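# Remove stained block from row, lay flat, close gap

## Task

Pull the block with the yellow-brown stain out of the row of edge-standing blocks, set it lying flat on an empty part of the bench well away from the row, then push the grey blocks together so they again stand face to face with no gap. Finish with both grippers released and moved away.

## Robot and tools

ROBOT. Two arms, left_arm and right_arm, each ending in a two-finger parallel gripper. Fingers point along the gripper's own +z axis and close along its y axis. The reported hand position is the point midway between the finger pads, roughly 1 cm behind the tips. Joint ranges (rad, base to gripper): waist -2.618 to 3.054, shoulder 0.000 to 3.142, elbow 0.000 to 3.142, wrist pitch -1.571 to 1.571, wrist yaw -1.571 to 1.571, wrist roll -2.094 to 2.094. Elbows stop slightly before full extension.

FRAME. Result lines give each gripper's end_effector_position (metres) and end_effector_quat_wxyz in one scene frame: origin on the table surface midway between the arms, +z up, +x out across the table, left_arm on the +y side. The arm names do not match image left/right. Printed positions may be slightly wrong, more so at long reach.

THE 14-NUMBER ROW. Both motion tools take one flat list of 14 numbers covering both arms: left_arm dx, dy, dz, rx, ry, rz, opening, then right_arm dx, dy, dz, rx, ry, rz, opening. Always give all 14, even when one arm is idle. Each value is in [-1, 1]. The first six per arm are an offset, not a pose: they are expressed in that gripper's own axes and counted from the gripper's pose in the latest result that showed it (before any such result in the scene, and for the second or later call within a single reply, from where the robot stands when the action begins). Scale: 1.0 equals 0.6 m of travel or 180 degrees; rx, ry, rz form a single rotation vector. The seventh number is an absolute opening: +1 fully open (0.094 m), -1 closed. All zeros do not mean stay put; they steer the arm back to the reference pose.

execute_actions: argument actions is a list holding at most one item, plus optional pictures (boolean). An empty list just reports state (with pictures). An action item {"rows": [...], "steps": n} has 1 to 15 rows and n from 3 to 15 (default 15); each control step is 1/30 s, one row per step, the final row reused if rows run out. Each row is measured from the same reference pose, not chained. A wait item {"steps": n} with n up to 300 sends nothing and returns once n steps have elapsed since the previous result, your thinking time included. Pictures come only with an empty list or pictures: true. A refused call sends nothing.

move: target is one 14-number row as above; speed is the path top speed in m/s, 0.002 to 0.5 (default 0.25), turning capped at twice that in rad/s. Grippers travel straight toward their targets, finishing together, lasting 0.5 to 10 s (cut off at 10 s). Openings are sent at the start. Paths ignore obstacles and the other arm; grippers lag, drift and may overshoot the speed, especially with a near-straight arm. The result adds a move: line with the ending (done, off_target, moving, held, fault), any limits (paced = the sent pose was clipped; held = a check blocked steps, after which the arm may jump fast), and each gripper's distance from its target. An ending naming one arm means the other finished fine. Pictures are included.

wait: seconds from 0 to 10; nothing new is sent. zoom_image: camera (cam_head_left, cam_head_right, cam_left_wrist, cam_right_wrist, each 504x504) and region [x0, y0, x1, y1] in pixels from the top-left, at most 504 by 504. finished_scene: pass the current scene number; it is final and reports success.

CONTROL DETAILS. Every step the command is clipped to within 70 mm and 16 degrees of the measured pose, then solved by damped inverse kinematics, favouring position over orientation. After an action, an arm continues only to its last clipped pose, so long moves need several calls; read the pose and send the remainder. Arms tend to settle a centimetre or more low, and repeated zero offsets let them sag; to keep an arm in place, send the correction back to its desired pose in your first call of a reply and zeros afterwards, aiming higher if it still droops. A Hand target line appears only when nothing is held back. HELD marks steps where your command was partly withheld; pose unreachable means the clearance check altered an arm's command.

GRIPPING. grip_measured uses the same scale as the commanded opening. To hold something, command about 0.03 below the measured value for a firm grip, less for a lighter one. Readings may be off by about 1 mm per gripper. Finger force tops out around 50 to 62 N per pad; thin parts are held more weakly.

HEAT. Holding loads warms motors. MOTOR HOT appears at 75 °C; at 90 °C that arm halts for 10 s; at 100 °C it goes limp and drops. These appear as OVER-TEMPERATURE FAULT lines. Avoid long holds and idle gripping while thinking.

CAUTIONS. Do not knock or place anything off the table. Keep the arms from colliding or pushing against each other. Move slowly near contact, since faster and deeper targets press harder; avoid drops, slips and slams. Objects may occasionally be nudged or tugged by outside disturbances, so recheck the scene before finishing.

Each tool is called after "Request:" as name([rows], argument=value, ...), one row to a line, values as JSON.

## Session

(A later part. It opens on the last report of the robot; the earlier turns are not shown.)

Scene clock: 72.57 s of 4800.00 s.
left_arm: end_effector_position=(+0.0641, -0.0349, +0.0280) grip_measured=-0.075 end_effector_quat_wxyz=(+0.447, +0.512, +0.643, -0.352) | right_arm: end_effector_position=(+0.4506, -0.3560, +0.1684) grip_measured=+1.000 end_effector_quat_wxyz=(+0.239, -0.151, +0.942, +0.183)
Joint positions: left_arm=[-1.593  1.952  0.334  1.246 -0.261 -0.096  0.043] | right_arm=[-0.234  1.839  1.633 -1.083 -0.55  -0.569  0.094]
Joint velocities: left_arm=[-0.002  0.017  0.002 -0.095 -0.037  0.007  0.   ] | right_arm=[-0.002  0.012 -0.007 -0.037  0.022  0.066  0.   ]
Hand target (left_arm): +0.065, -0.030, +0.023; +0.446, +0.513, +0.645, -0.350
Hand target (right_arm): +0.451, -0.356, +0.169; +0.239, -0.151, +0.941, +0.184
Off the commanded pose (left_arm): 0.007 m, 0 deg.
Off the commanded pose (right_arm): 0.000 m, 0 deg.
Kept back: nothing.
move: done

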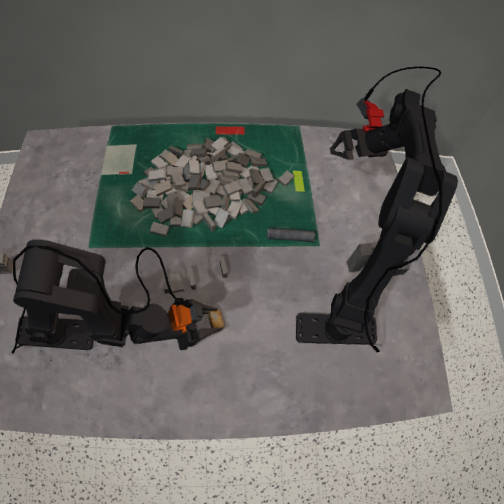

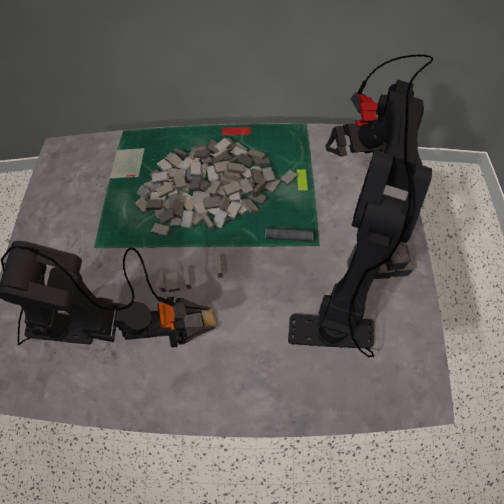

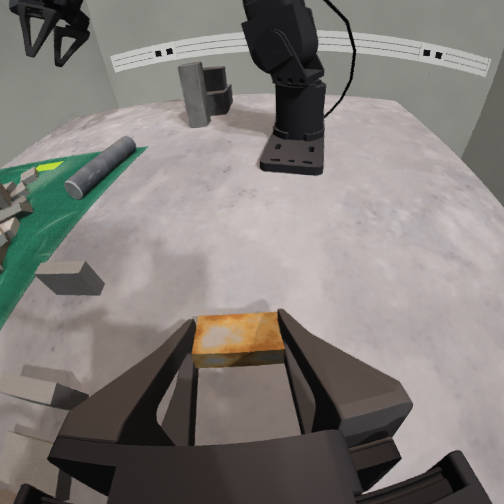

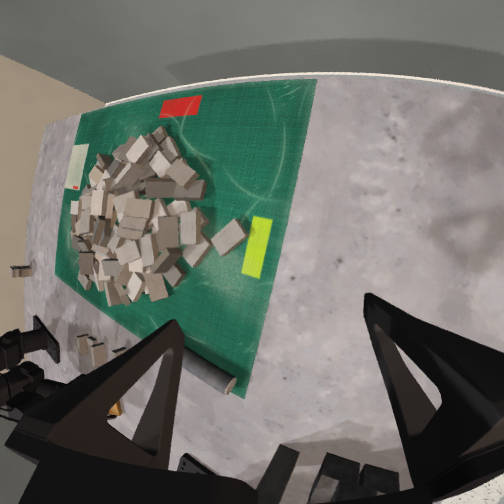

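Lower a bit more then release.

Request:
move(target=[0.035,0,0.014,0,0,0,-0.2,0,0,0,0,0,0,1], speed=0.03)

Request:
move(target=[0,0,0,0,0,0,0.5,0,0,0,0,0,0,1])

Request:
move(target=[-0.2,0,-0.12,0,0,0,0.5,0,0,0,0,0,0,1], speed=0.1)

Scene clock: 73.80 s of 4800.00 s.
left_arm: end_effector_position=(+0.0639, -0.0389, +0.0256) grip_measured=-0.075 end_effector_quat_wxyz=(+0.463, +0.496, +0.632, -0.375) | right_arm: end_effector_position=(+0.4506, -0.3562, +0.1682) grip_measured=+1.000 end_effector_quat_wxyz=(+0.238, -0.151, +0.942, +0.183)
Joint positions: left_arm=[-1.593  2.074  0.334  1.435 -0.261 -0.096  0.043] | right_arm=[-0.234  1.839  1.633 -1.083 -0.548 -0.569  0.094]
Joint velocities: left_arm=[-0.017  0.007 -0.002  0.007 -0.022  0.022 -0.001] | right_arm=[-0.002 -0.012  0.002 -0.051 -0.022 -0.007  0.   ]
Hand target (left_arm): +0.064, -0.034, +0.006; +0.447, +0.512, +0.643, -0.353
Hand target (right_arm): +0.451, -0.356, +0.168; +0.239, -0.151, +0.942, +0.183
Off the commanded pose (left_arm): 0.021 m, 4 deg.
Off the commanded pose (right_arm): 0.000 m, 0 deg.
Kept back: nothing.
move: off_target (left_arm)

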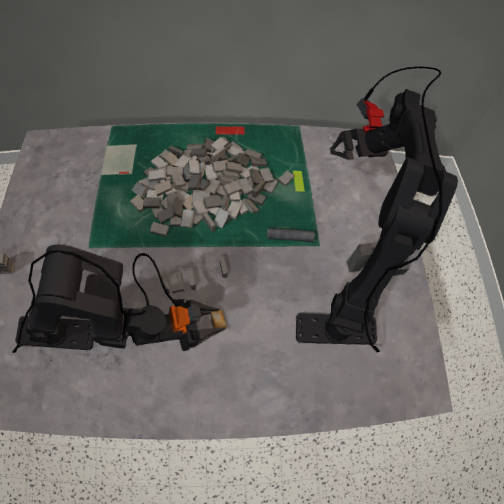

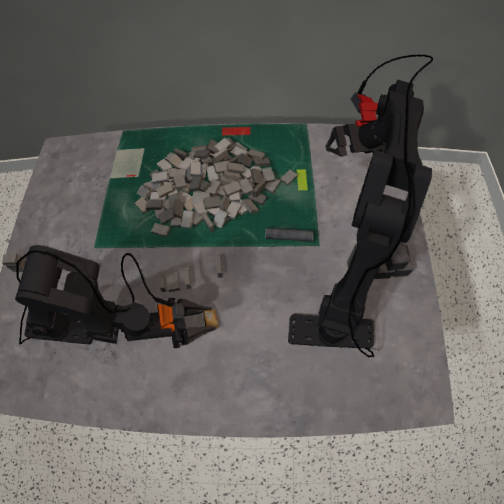

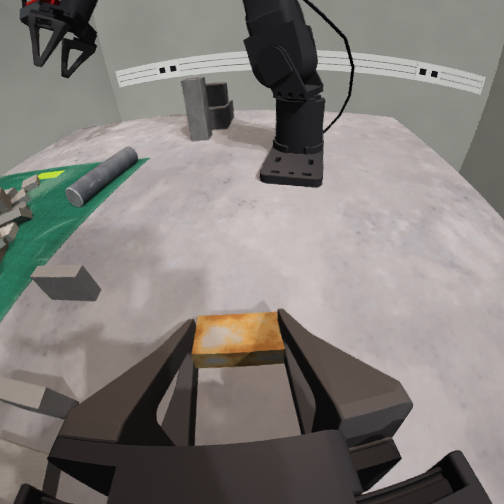

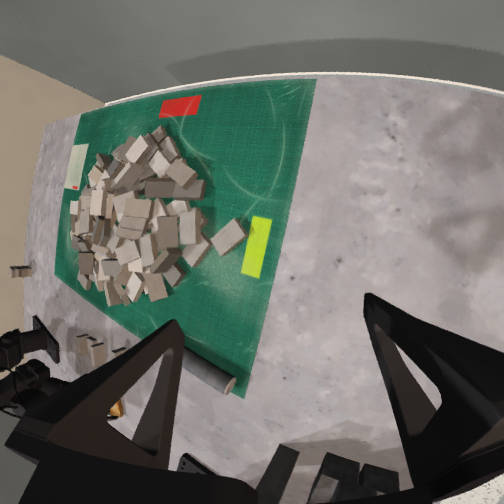

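Scene clock: 74.30 s of 4800.00 s.
left_arm: end_effector_position=(+0.0640, -0.0390, +0.0260) grip_measured=+0.497 end_effector_quat_wxyz=(+0.464, +0.495, +0.632, -0.375) | right_arm: end_effector_position=(+0.4505, -0.3564, +0.1681) grip_measured=+1.000 end_effector_quat_wxyz=(+0.238, -0.151, +0.942, +0.182)
Joint positions: left_arm=[-1.593  2.074  0.334  1.438 -0.262 -0.096  0.07 ] | right_arm=[-0.234  1.839  1.633 -1.083 -0.547 -0.569  0.094]
Joint velocities: left_arm=[ 0.007 -0.002 -0.002 -0.007 -0.037  0.007 -0.   ] | right_arm=[ 0.002 -0.002 -0.012 -0.037  0.037 -0.022  0.   ]
Hand target (left_arm): +0.064, -0.039, +0.025; +0.464, +0.495, +0.632, -0.374
Hand target (right_arm): +0.451, -0.356, +0.168; +0.238, -0.151, +0.942, +0.183
Off the commanded pose (left_arm): 0.000 m, 0 deg.
Off the commanded pose (right_arm): 0.000 m, 0 deg.
Kept back: nothing.
move: done

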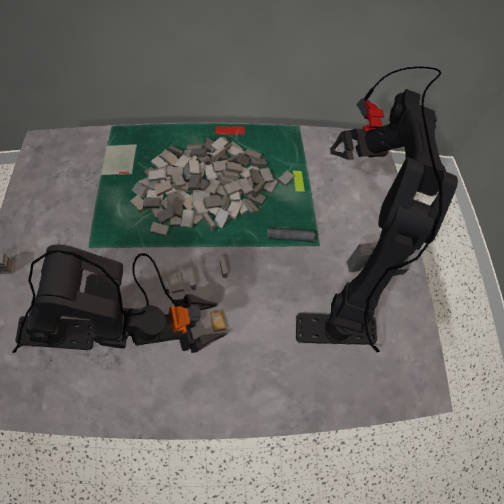

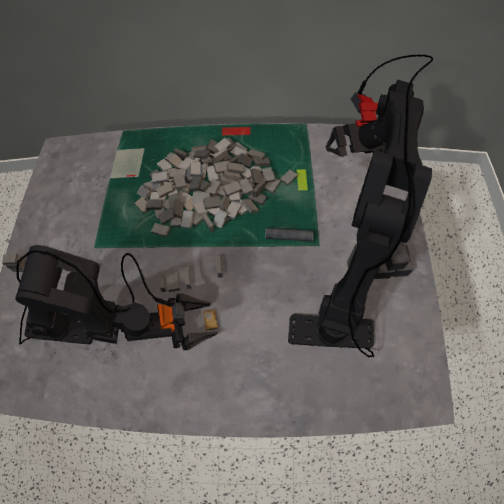

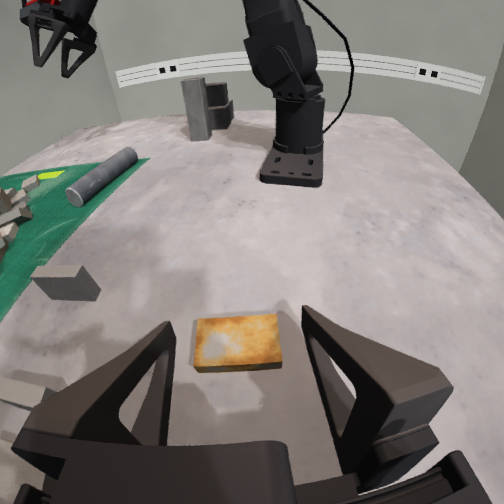

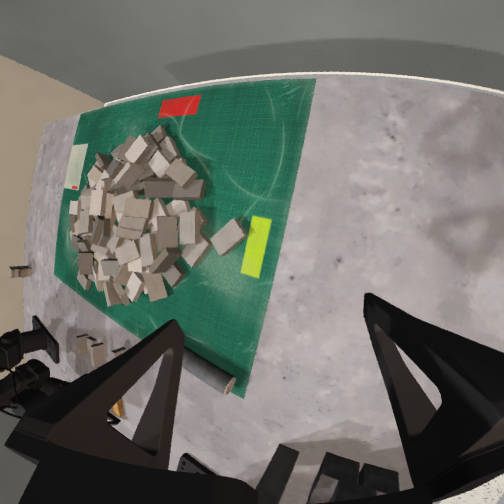

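Scene clock: 76.43 s of 4800.00 s.
left_arm: end_effector_position=(+0.0611, -0.0032, +0.1536) grip_measured=+0.497 end_effector_quat_wxyz=(+0.464, +0.498, +0.632, -0.370) | right_arm: end_effector_position=(+0.4505, -0.3566, +0.1680) grip_measured=+1.000 end_effector_quat_wxyz=(+0.238, -0.151, +0.942, +0.182)
Joint positions: left_arm=[-1.618  1.168  0.369  0.487 -0.289 -0.097  0.07 ] | right_arm=[-0.234  1.839  1.633 -1.083 -0.546 -0.569  0.094]
Joint velocities: left_arm=[ 0.007 -0.007  0.007  0.007 -0.037 -0.037 -0.001] | right_arm=[ 0.007 -0.012 -0.002 -0.022 -0.066 -0.022  0.   ]
Hand target (left_arm): +0.058, -0.005, +0.163; +0.464, +0.495, +0.631, -0.376
Hand target (right_arm): +0.451, -0.356, +0.168; +0.238, -0.151, +0.942, +0.182
Off the commanded pose (left_arm): 0.009 m, 1 deg.
Off the commanded pose (right_arm): 0.000 m, 0 deg.
Kept back: nothing.
move: done

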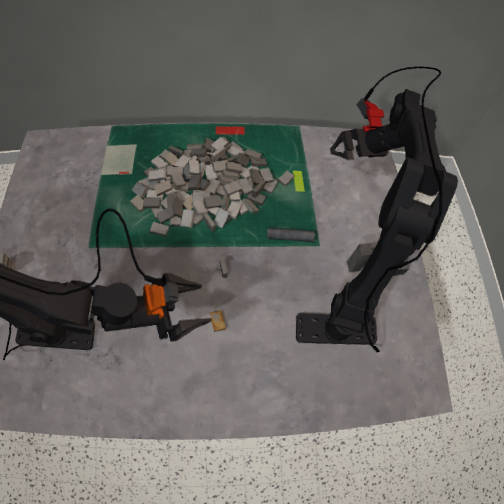

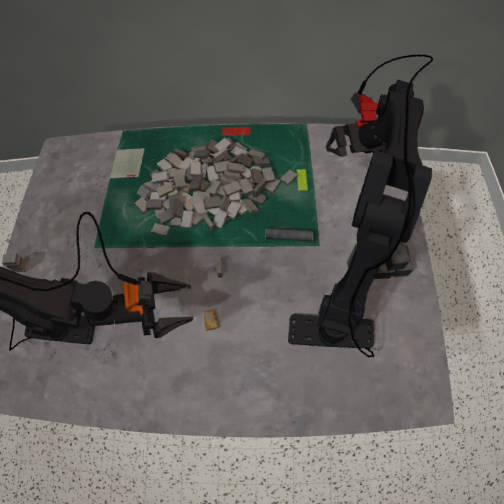

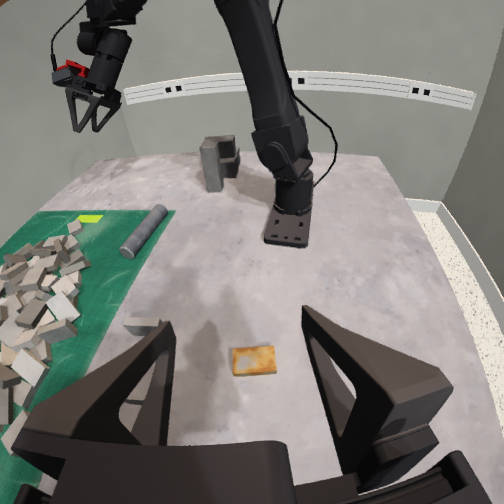

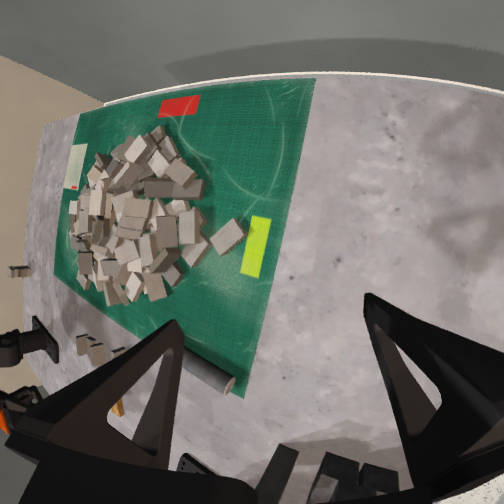

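Request:
move(target=[0,0.195,0.01,0,0.405,0,0.5,0,0,0,0,0,0,1], speed=0.2)

Scene clock: 80.50 s of 4800.00 s.
left_arm: end_effector_position=(+0.1717, +0.0177, +0.1497) grip_measured=+0.497 end_effector_quat_wxyz=(+0.002, +0.619, +0.786, -0.010) | right_arm: end_effector_position=(+0.4504, -0.3568, +0.1679) grip_measured=+1.000 end_effector_quat_wxyz=(+0.238, -0.151, +0.942, +0.181)
Joint positions: left_arm=[-1.162  1.937  1.828 -1.449  0.014  0.146  0.07 ] | right_arm=[-0.234  1.839  1.633 -1.083 -0.544 -0.569  0.094]
Joint velocities: left_arm=[ 0.002 -0.007  0.012 -0.037 -0.066  0.007 -0.   ] | right_arm=[-0.017  0.002 -0.007 -0.051  0.051 -0.051  0.   ]
Hand target (left_arm): +0.177, +0.019, +0.150; -0.001, +0.619, +0.786, -0.004
Hand target (right_arm): +0.450, -0.357, +0.168; +0.238, -0.151, +0.942, +0.181
Off the commanded pose (left_arm): 0.005 m, 1 deg.
Off the commanded pose (right_arm): 0.000 m, 0 deg.
Kept back: nothing.
move: done

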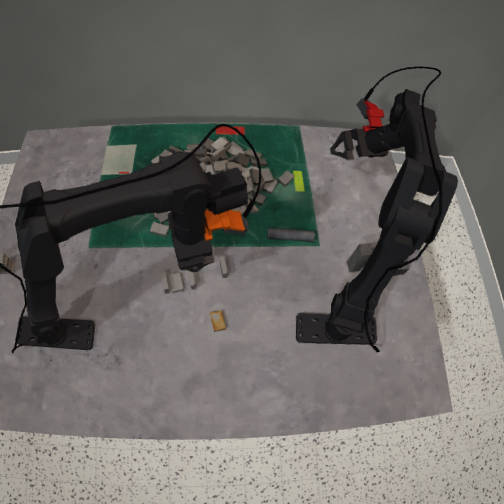

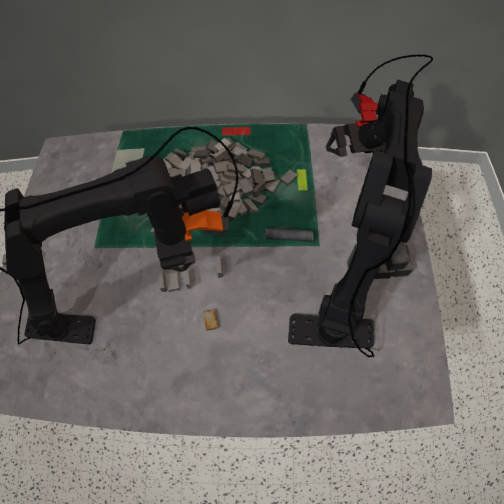

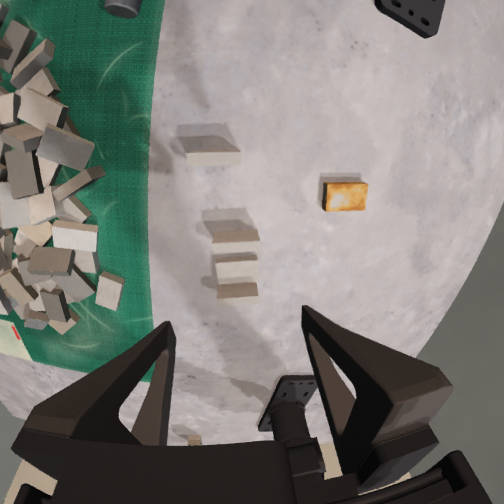

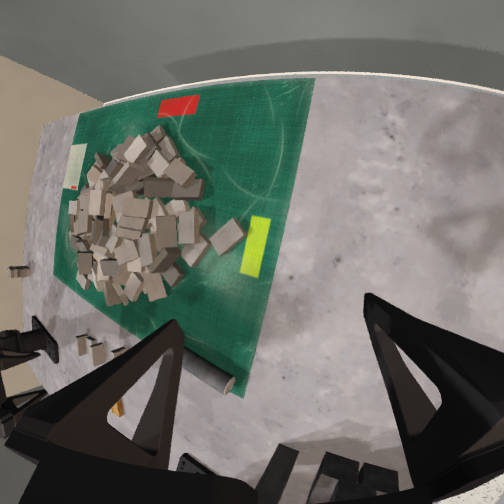

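Request:
zoom_image(camera="cam_left_wrist", region=[170, 120, 300, 310])

Request:
zoom_image(camera="cam_head_left", region=[150, 250, 250, 310])

Region (170, 120, 300, 310) of cam_left_wrist's 504x504 image, scaled by 2.653, with more detail than that image has; it fills the left 345 columns of this view, and the rest is white.

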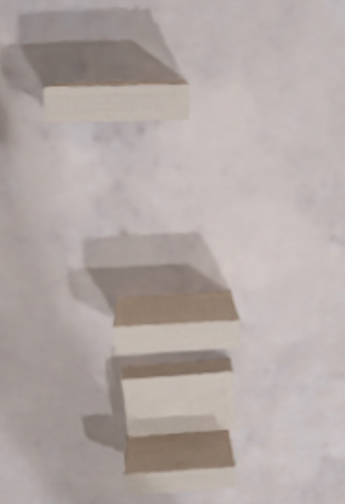

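Region (150, 250, 250, 310) of cam_head_left's 504x504 image, scaled by 5.040, with more detail than that image has; it fills the top 302 rows of this view, and the rest is white.

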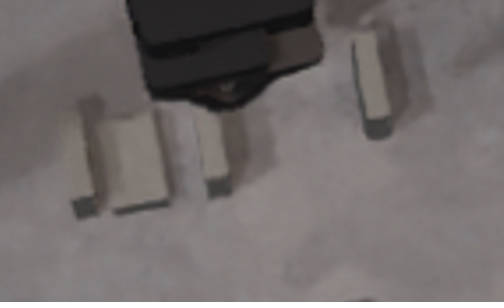

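Request:
move(target=[-0.008,0,0.16,0,0,0,0.5,0,0,0,0,0,0,1], speed=0.08)

Request:
move(target=[0.008,0,0.055,0,0,0,0.5,0,0,0,0,0,0,1], speed=0.04)

Scene clock: 82.70 s of 4800.00 s.
left_arm: end_effector_position=(+0.1745, +0.0108, +0.0624) grip_measured=+0.497 end_effector_quat_wxyz=(+0.008, +0.619, +0.786, -0.013) | right_arm: end_effector_position=(+0.4504, -0.3571, +0.1677) grip_measured=+1.000 end_effector_quat_wxyz=(+0.237, -0.151, +0.943, +0.180)
Joint positions: left_arm=[-1.162  1.967  1.522 -1.099  0.014  0.146  0.07 ] | right_arm=[-0.234  1.839  1.633 -1.083 -0.543 -0.569  0.094]
Joint velocities: left_arm=[-0.017 -0.002  0.012  0.022 -0.037 -0.037  0.   ] | right_arm=[-0.017 -0.007 -0.022  0.022 -0.037 -0.007  0.   ]
Hand target (left_arm): +0.173, +0.012, +0.054; +0.002, +0.619, +0.786, -0.009
Hand target (right_arm): +0.450, -0.357, +0.168; +0.238, -0.151, +0.942, +0.181
Off the commanded pose (left_arm): 0.009 m, 1 deg.
Off the commanded pose (right_arm): 0.000 m, 0 deg.
Kept back: nothing.
move: done

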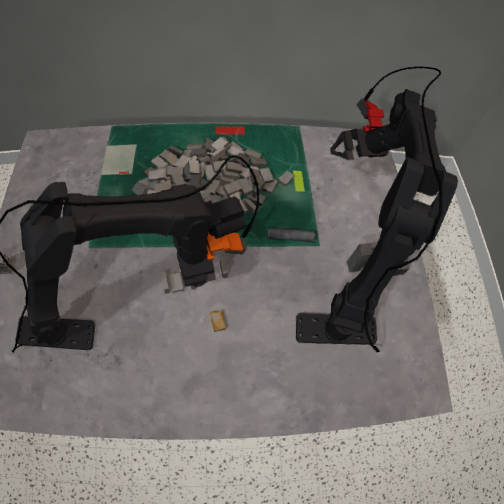

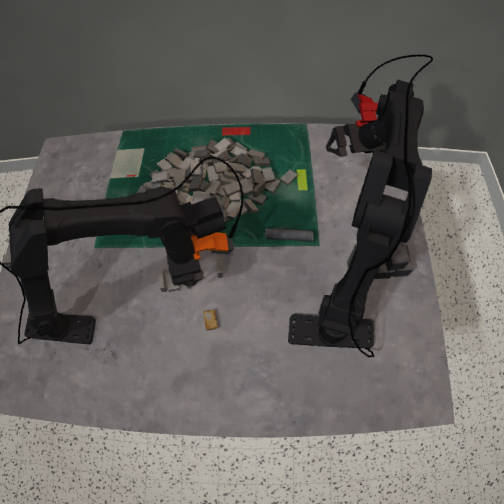

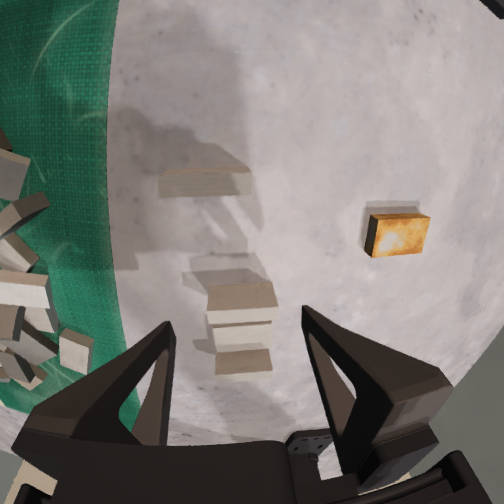

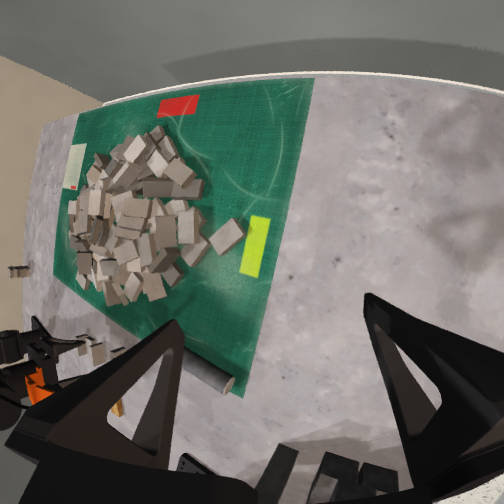

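Scene clock: 83.97 s of 4800.00 s.
left_arm: end_effector_position=(+0.1744, +0.0111, +0.0405) grip_measured=+0.497 end_effector_quat_wxyz=(+0.017, +0.619, +0.785, -0.018) | right_arm: end_effector_position=(+0.4504, -0.3573, +0.1676) grip_measured=+1.000 end_effector_quat_wxyz=(+0.237, -0.151, +0.943, +0.180)
Joint positions: left_arm=[-1.162  1.967  1.431 -0.987  0.014  0.146  0.07 ] | right_arm=[-0.234  1.839  1.633 -1.083 -0.541 -0.569  0.094]
Joint velocities: left_arm=[ 0.007  0.007  0.002 -0.051  0.051  0.066 -0.   ] | right_arm=[-0.002  0.017  0.002  0.007  0.037 -0.051  0.   ]
Hand target (left_arm): +0.173, +0.015, +0.030; +0.008, +0.619, +0.786, -0.013
Hand target (right_arm): +0.450, -0.357, +0.168; +0.237, -0.151, +0.943, +0.180
Off the commanded pose (left_arm): 0.012 m, 1 deg.
Off the commanded pose (right_arm): 0.000 m, 0 deg.
Kept back: nothing.
move: off_target (left_arm)

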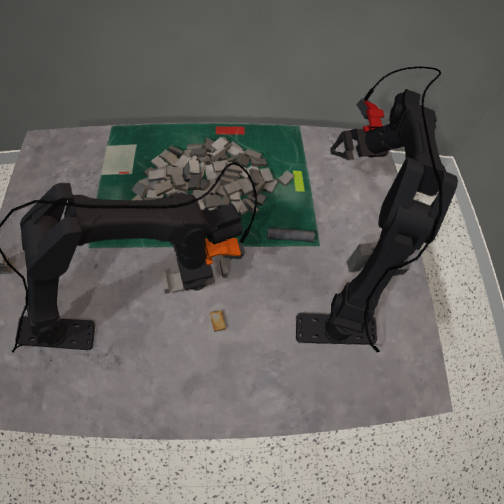

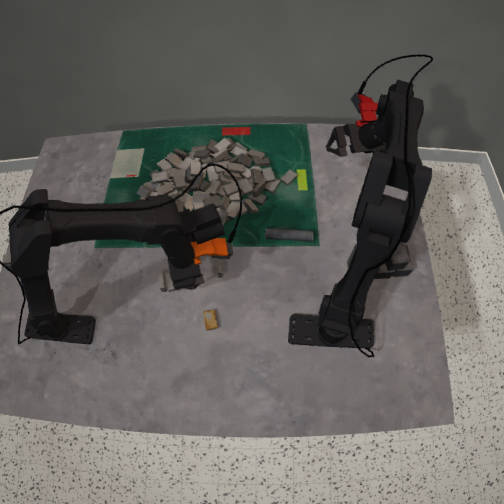

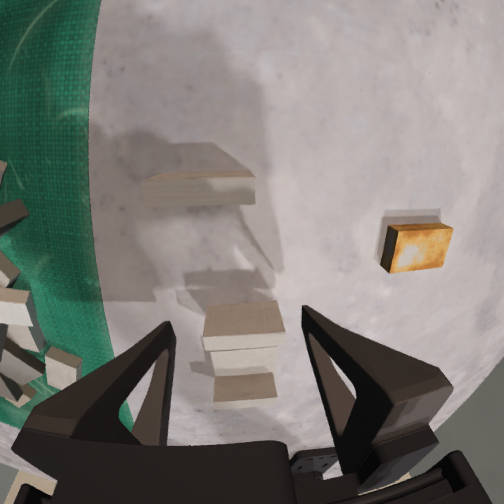

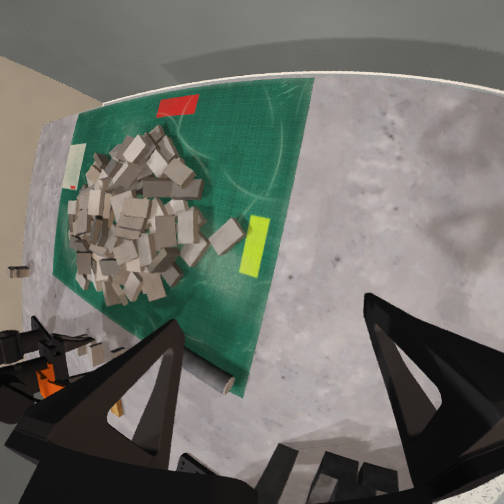

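Down 1 cm more, slight −y_g shift, grip, lift.

Request:
move(target=[0.005,-0.008,0.035,0,0,0,0.5,0,0,0,0,0,0,1], speed=0.04)

Request:
move(target=[0,0,0,0,0,0,-0.2,0,0,0,0,0,0,1])

Request:
move(target=[0,0,-0.06,0,0,0,-0.2,0,0,0,0,0,0,1], speed=0.05)

Scene clock: 85.17 s of 4800.00 s.
left_arm: end_effector_position=(+0.1750, +0.0096, +0.0299) grip_measured=+0.497 end_effector_quat_wxyz=(+0.026, +0.618, +0.786, -0.023) | right_arm: end_effector_position=(+0.4503, -0.3575, +0.1675) grip_measured=+1.000 end_effector_quat_wxyz=(+0.237, -0.151, +0.943, +0.179)
Joint positions: left_arm=[-1.162  1.967  1.386 -0.921  0.014  0.145  0.07 ] | right_arm=[-0.234  1.839  1.633 -1.083 -0.54  -0.569  0.094]
Joint velocities: left_arm=[-0.002  0.012  0.007 -0.007  0.037  0.007  0.   ] | right_arm=[-0.012 -0.007 -0.027 -0.007  0.007  0.051  0.   ]
Hand target (left_arm): +0.169, +0.012, +0.020; +0.017, +0.619, +0.785, -0.018
Hand target (right_arm): +0.450, -0.357, +0.168; +0.237, -0.151, +0.943, +0.180
Off the commanded pose (left_arm): 0.012 m, 1 deg.
Off the commanded pose (right_arm): 0.000 m, 0 deg.
Kept back: nothing.
move: off_target (left_arm)

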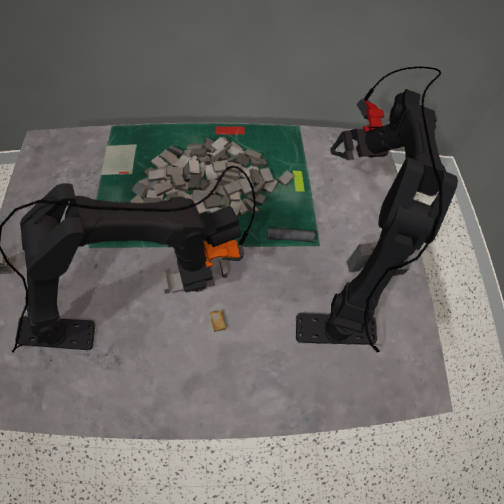

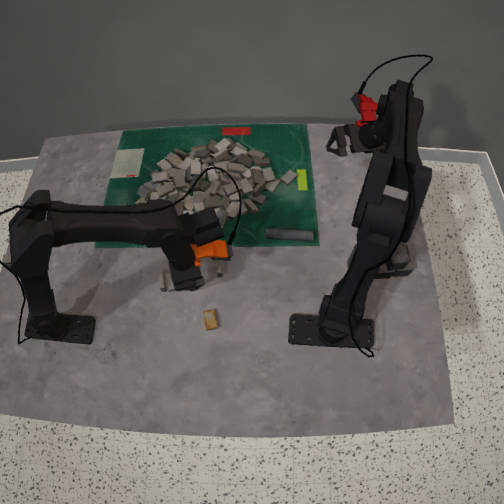

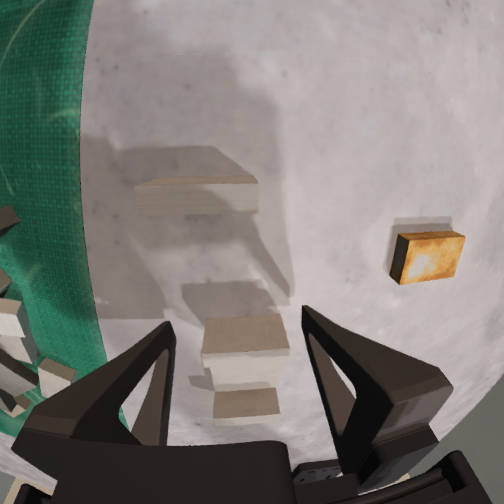

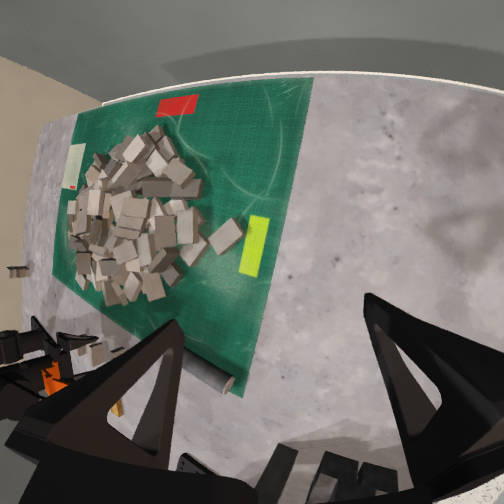

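Scene clock: 85.67 s of 4800.00 s.
left_arm: end_effector_position=(+0.1749, +0.0096, +0.0299) grip_measured=-0.095 end_effector_quat_wxyz=(+0.026, +0.618, +0.786, -0.024) | right_arm: end_effector_position=(+0.4503, -0.3577, +0.1674) grip_measured=+1.000 end_effector_quat_wxyz=(+0.236, -0.151, +0.943, +0.178)
Joint positions: left_arm=[-1.162  1.967  1.386 -0.921  0.015  0.145  0.043] | right_arm=[-0.234  1.839  1.633 -1.083 -0.539 -0.569  0.094]
Joint velocities: left_arm=[-0.012  0.017 -0.022 -0.007 -0.037  0.022 -0.   ] | right_arm=[-0.002  0.002 -0.002  0.007  0.022 -0.007  0.   ]
Hand target (left_arm): +0.175, +0.010, +0.030; +0.026, +0.618, +0.786, -0.023
Hand target (right_arm): +0.450, -0.357, +0.167; +0.237, -0.151, +0.943, +0.179
Off the commanded pose (left_arm): 0.000 m, 0 deg.
Off the commanded pose (right_arm): 0.000 m, 0 deg.
Kept back: nothing.
move: done

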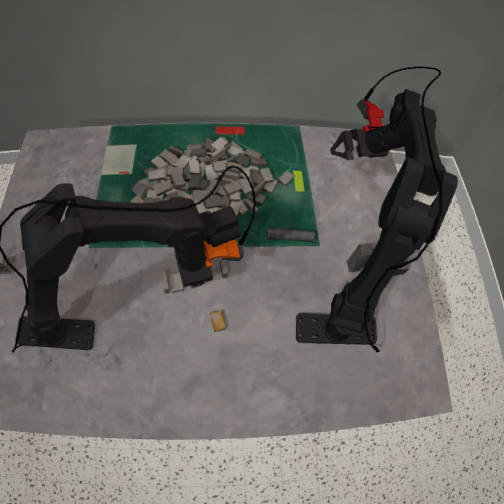

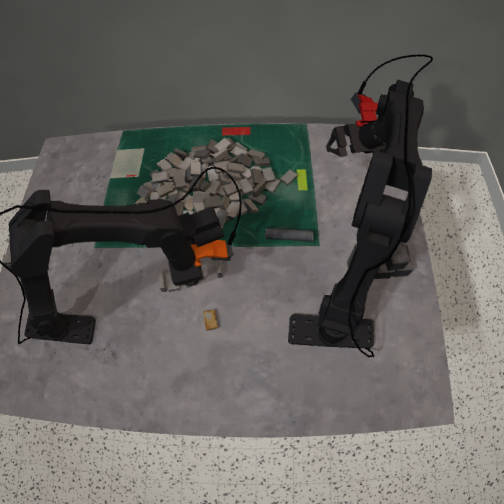

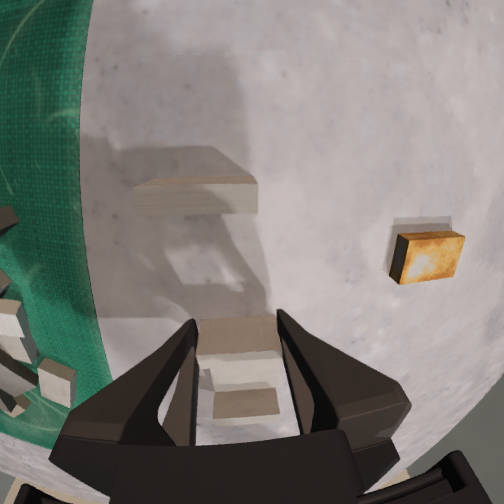

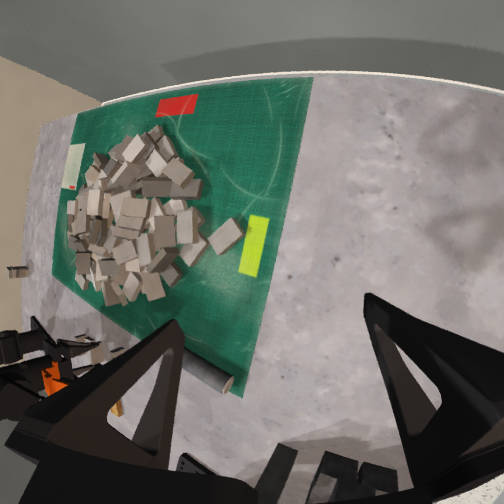

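Scene clock: 86.87 s of 4800.00 s.
left_arm: end_effector_position=(+0.1725, +0.0155, +0.0524) grip_measured=-0.095 end_effector_quat_wxyz=(+0.016, +0.618, +0.786, -0.018) | right_arm: end_effector_position=(+0.4503, -0.3579, +0.1672) grip_measured=+1.000 end_effector_quat_wxyz=(+0.236, -0.151, +0.943, +0.178)
Joint positions: left_arm=[-1.162  1.94   1.442 -1.028  0.015  0.145  0.043] | right_arm=[-0.234  1.839  1.633 -1.083 -0.537 -0.569  0.094]
Joint velocities: left_arm=[ 0.012  0.002  0.007 -0.022  0.007 -0.037 -0.001] | right_arm=[-0.002 -0.017 -0.007 -0.037 -0.037 -0.037  0.   ]
Hand target (left_arm): +0.174, +0.012, +0.066; +0.026, +0.618, +0.786, -0.024
Hand target (right_arm): +0.450, -0.358, +0.167; +0.236, -0.151, +0.943, +0.178
Off the commanded pose (left_arm): 0.014 m, 1 deg.
Off the commanded pose (right_arm): 0.000 m, 0 deg.
Kept back: nothing.
move: off_target (left_arm)

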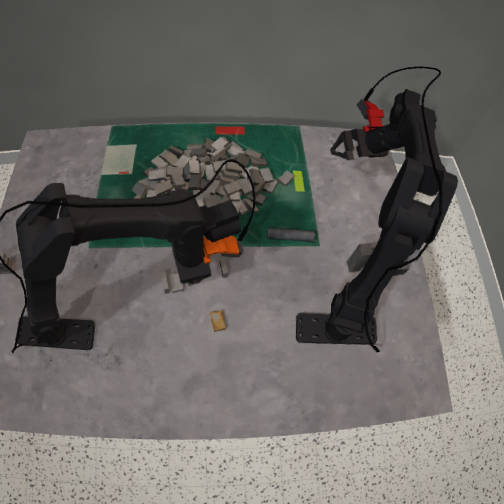

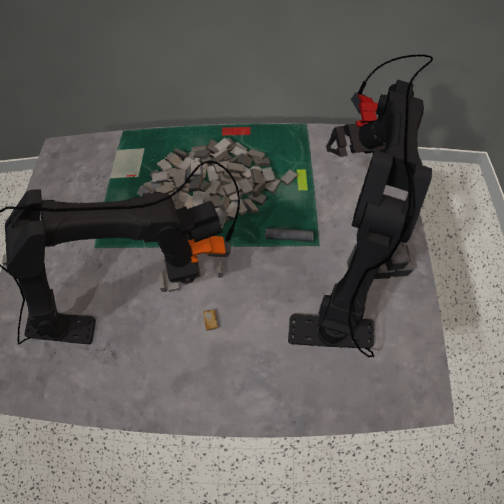

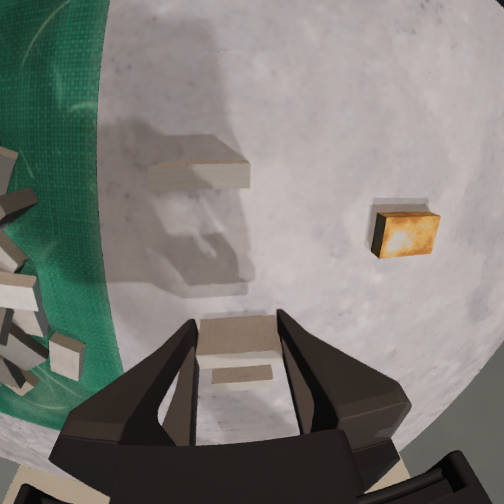

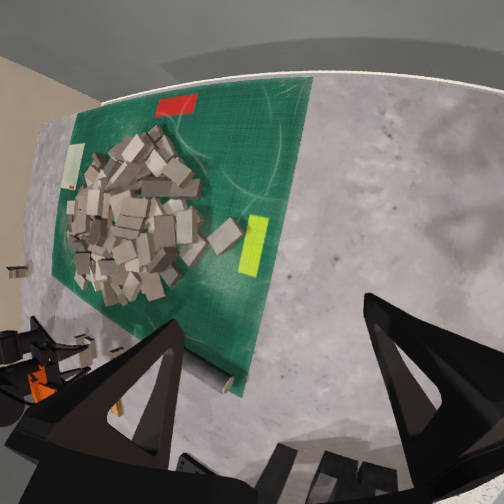

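Request:
move(target=[-0.092,0.01,-0.01,0,0,0,-0.2,0,0,0,0,0,0,1], speed=0.06)

Request:
move(target=[0.008,0,0.058,0,0,0,-0.2,0,0,0,0,0,0,1], speed=0.04)

Scene clock: 88.53 s of 4800.00 s.
left_arm: end_effector_position=(+0.1924, -0.0339, +0.0595) grip_measured=-0.095 end_effector_quat_wxyz=(+0.020, +0.618, +0.786, -0.020) | right_arm: end_effector_position=(+0.4502, -0.3581, +0.1671) grip_measured=+1.000 end_effector_quat_wxyz=(+0.236, -0.150, +0.944, +0.177)
Joint positions: left_arm=[-1.162  2.131  1.753 -1.139  0.015  0.145  0.043] | right_arm=[-0.234  1.839  1.633 -1.083 -0.536 -0.569  0.094]
Joint velocities: left_arm=[-0.002 -0.002  0.007 -0.051  0.066 -0.007  0.   ] | right_arm=[-0.007 -0.017 -0.017 -0.007 -0.037 -0.066  0.   ]
Hand target (left_arm): +0.191, -0.036, +0.061; +0.016, +0.618, +0.786, -0.018
Hand target (right_arm): +0.450, -0.358, +0.167; +0.236, -0.151, +0.943, +0.178
Off the commanded pose (left_arm): 0.003 m, 1 deg.
Off the commanded pose (right_arm): 0.000 m, 0 deg.
Kept back: nothing.
move: done

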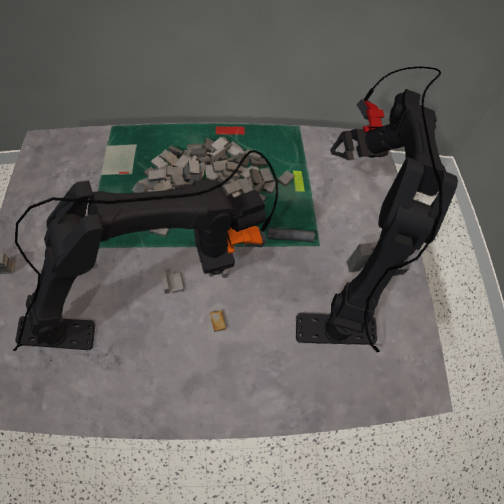

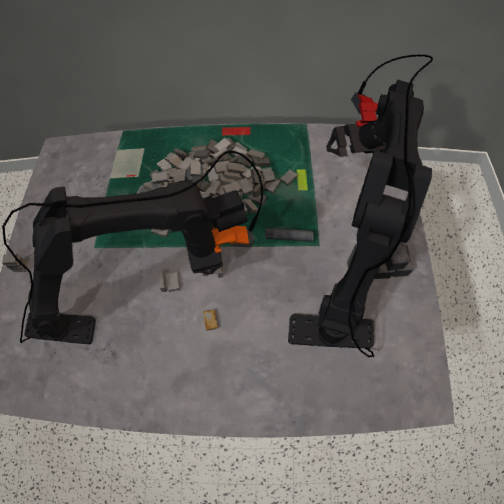

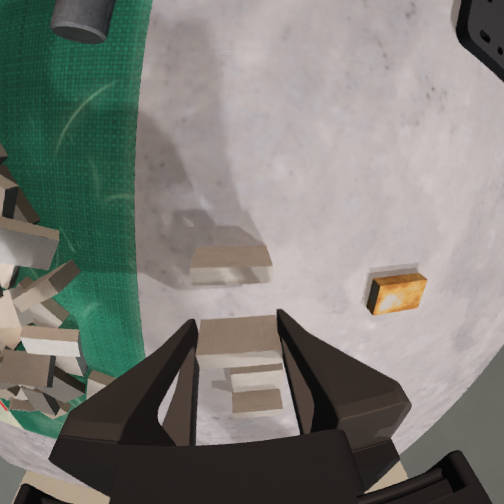

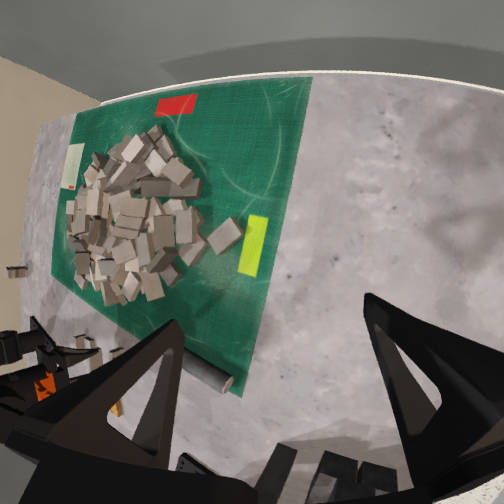

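Scene clock: 89.83 s of 4800.00 s.
left_arm: end_effector_position=(+0.1924, -0.0338, +0.0352) grip_measured=-0.095 end_effector_quat_wxyz=(+0.028, +0.618, +0.785, -0.024) | right_arm: end_effector_position=(+0.4502, -0.3583, +0.1670) grip_measured=+1.000 end_effector_quat_wxyz=(+0.236, -0.150, +0.944, +0.176)
Joint positions: left_arm=[-1.162  2.131  1.654 -1.021  0.015  0.145  0.043] | right_arm=[-0.234  1.839  1.633 -1.083 -0.534 -0.569  0.094]
Joint velocities: left_arm=[ 0.017  0.012 -0.012  0.051 -0.007  0.022 -0.001] | right_arm=[-0.002 -0.002 -0.002 -0.051  0.066 -0.022  0.   ]
Hand target (left_arm): +0.192, -0.031, +0.025; +0.020, +0.618, +0.786, -0.020
Hand target (right_arm): +0.450, -0.358, +0.167; +0.236, -0.150, +0.944, +0.177
Off the commanded pose (left_arm): 0.011 m, 1 deg.
Off the commanded pose (right_arm): 0.000 m, 0 deg.
Kept back: nothing.
move: off_target (left_arm)

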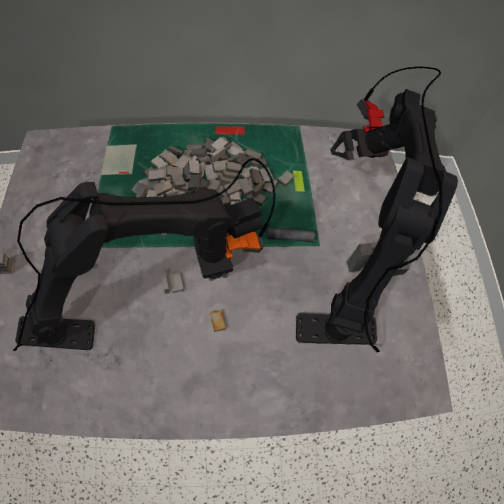

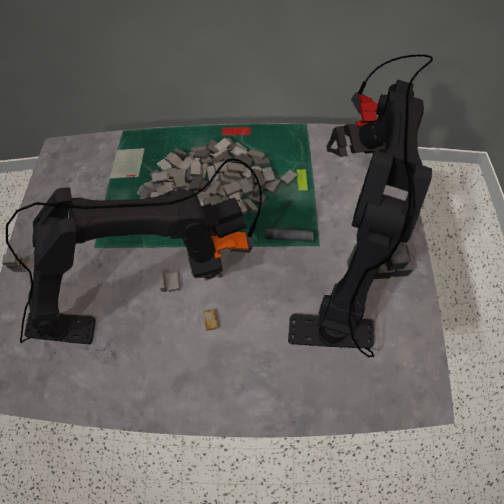

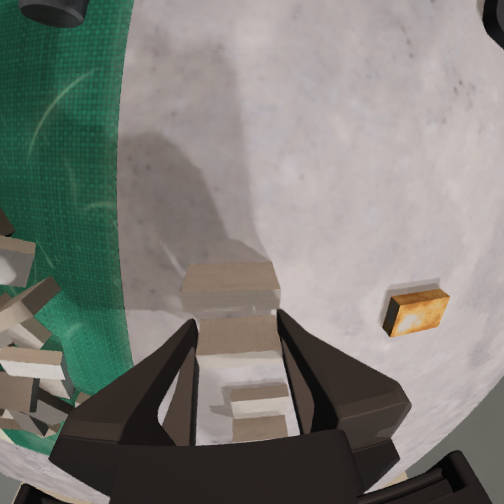

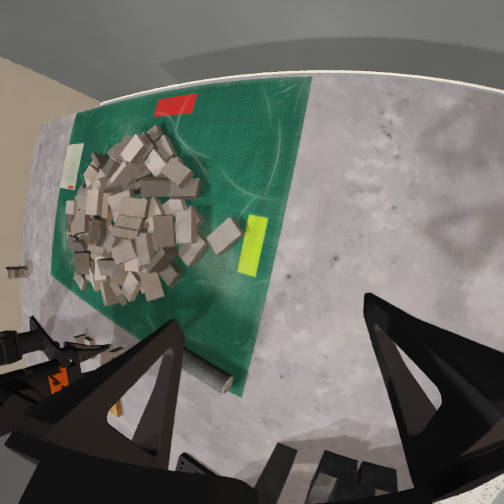

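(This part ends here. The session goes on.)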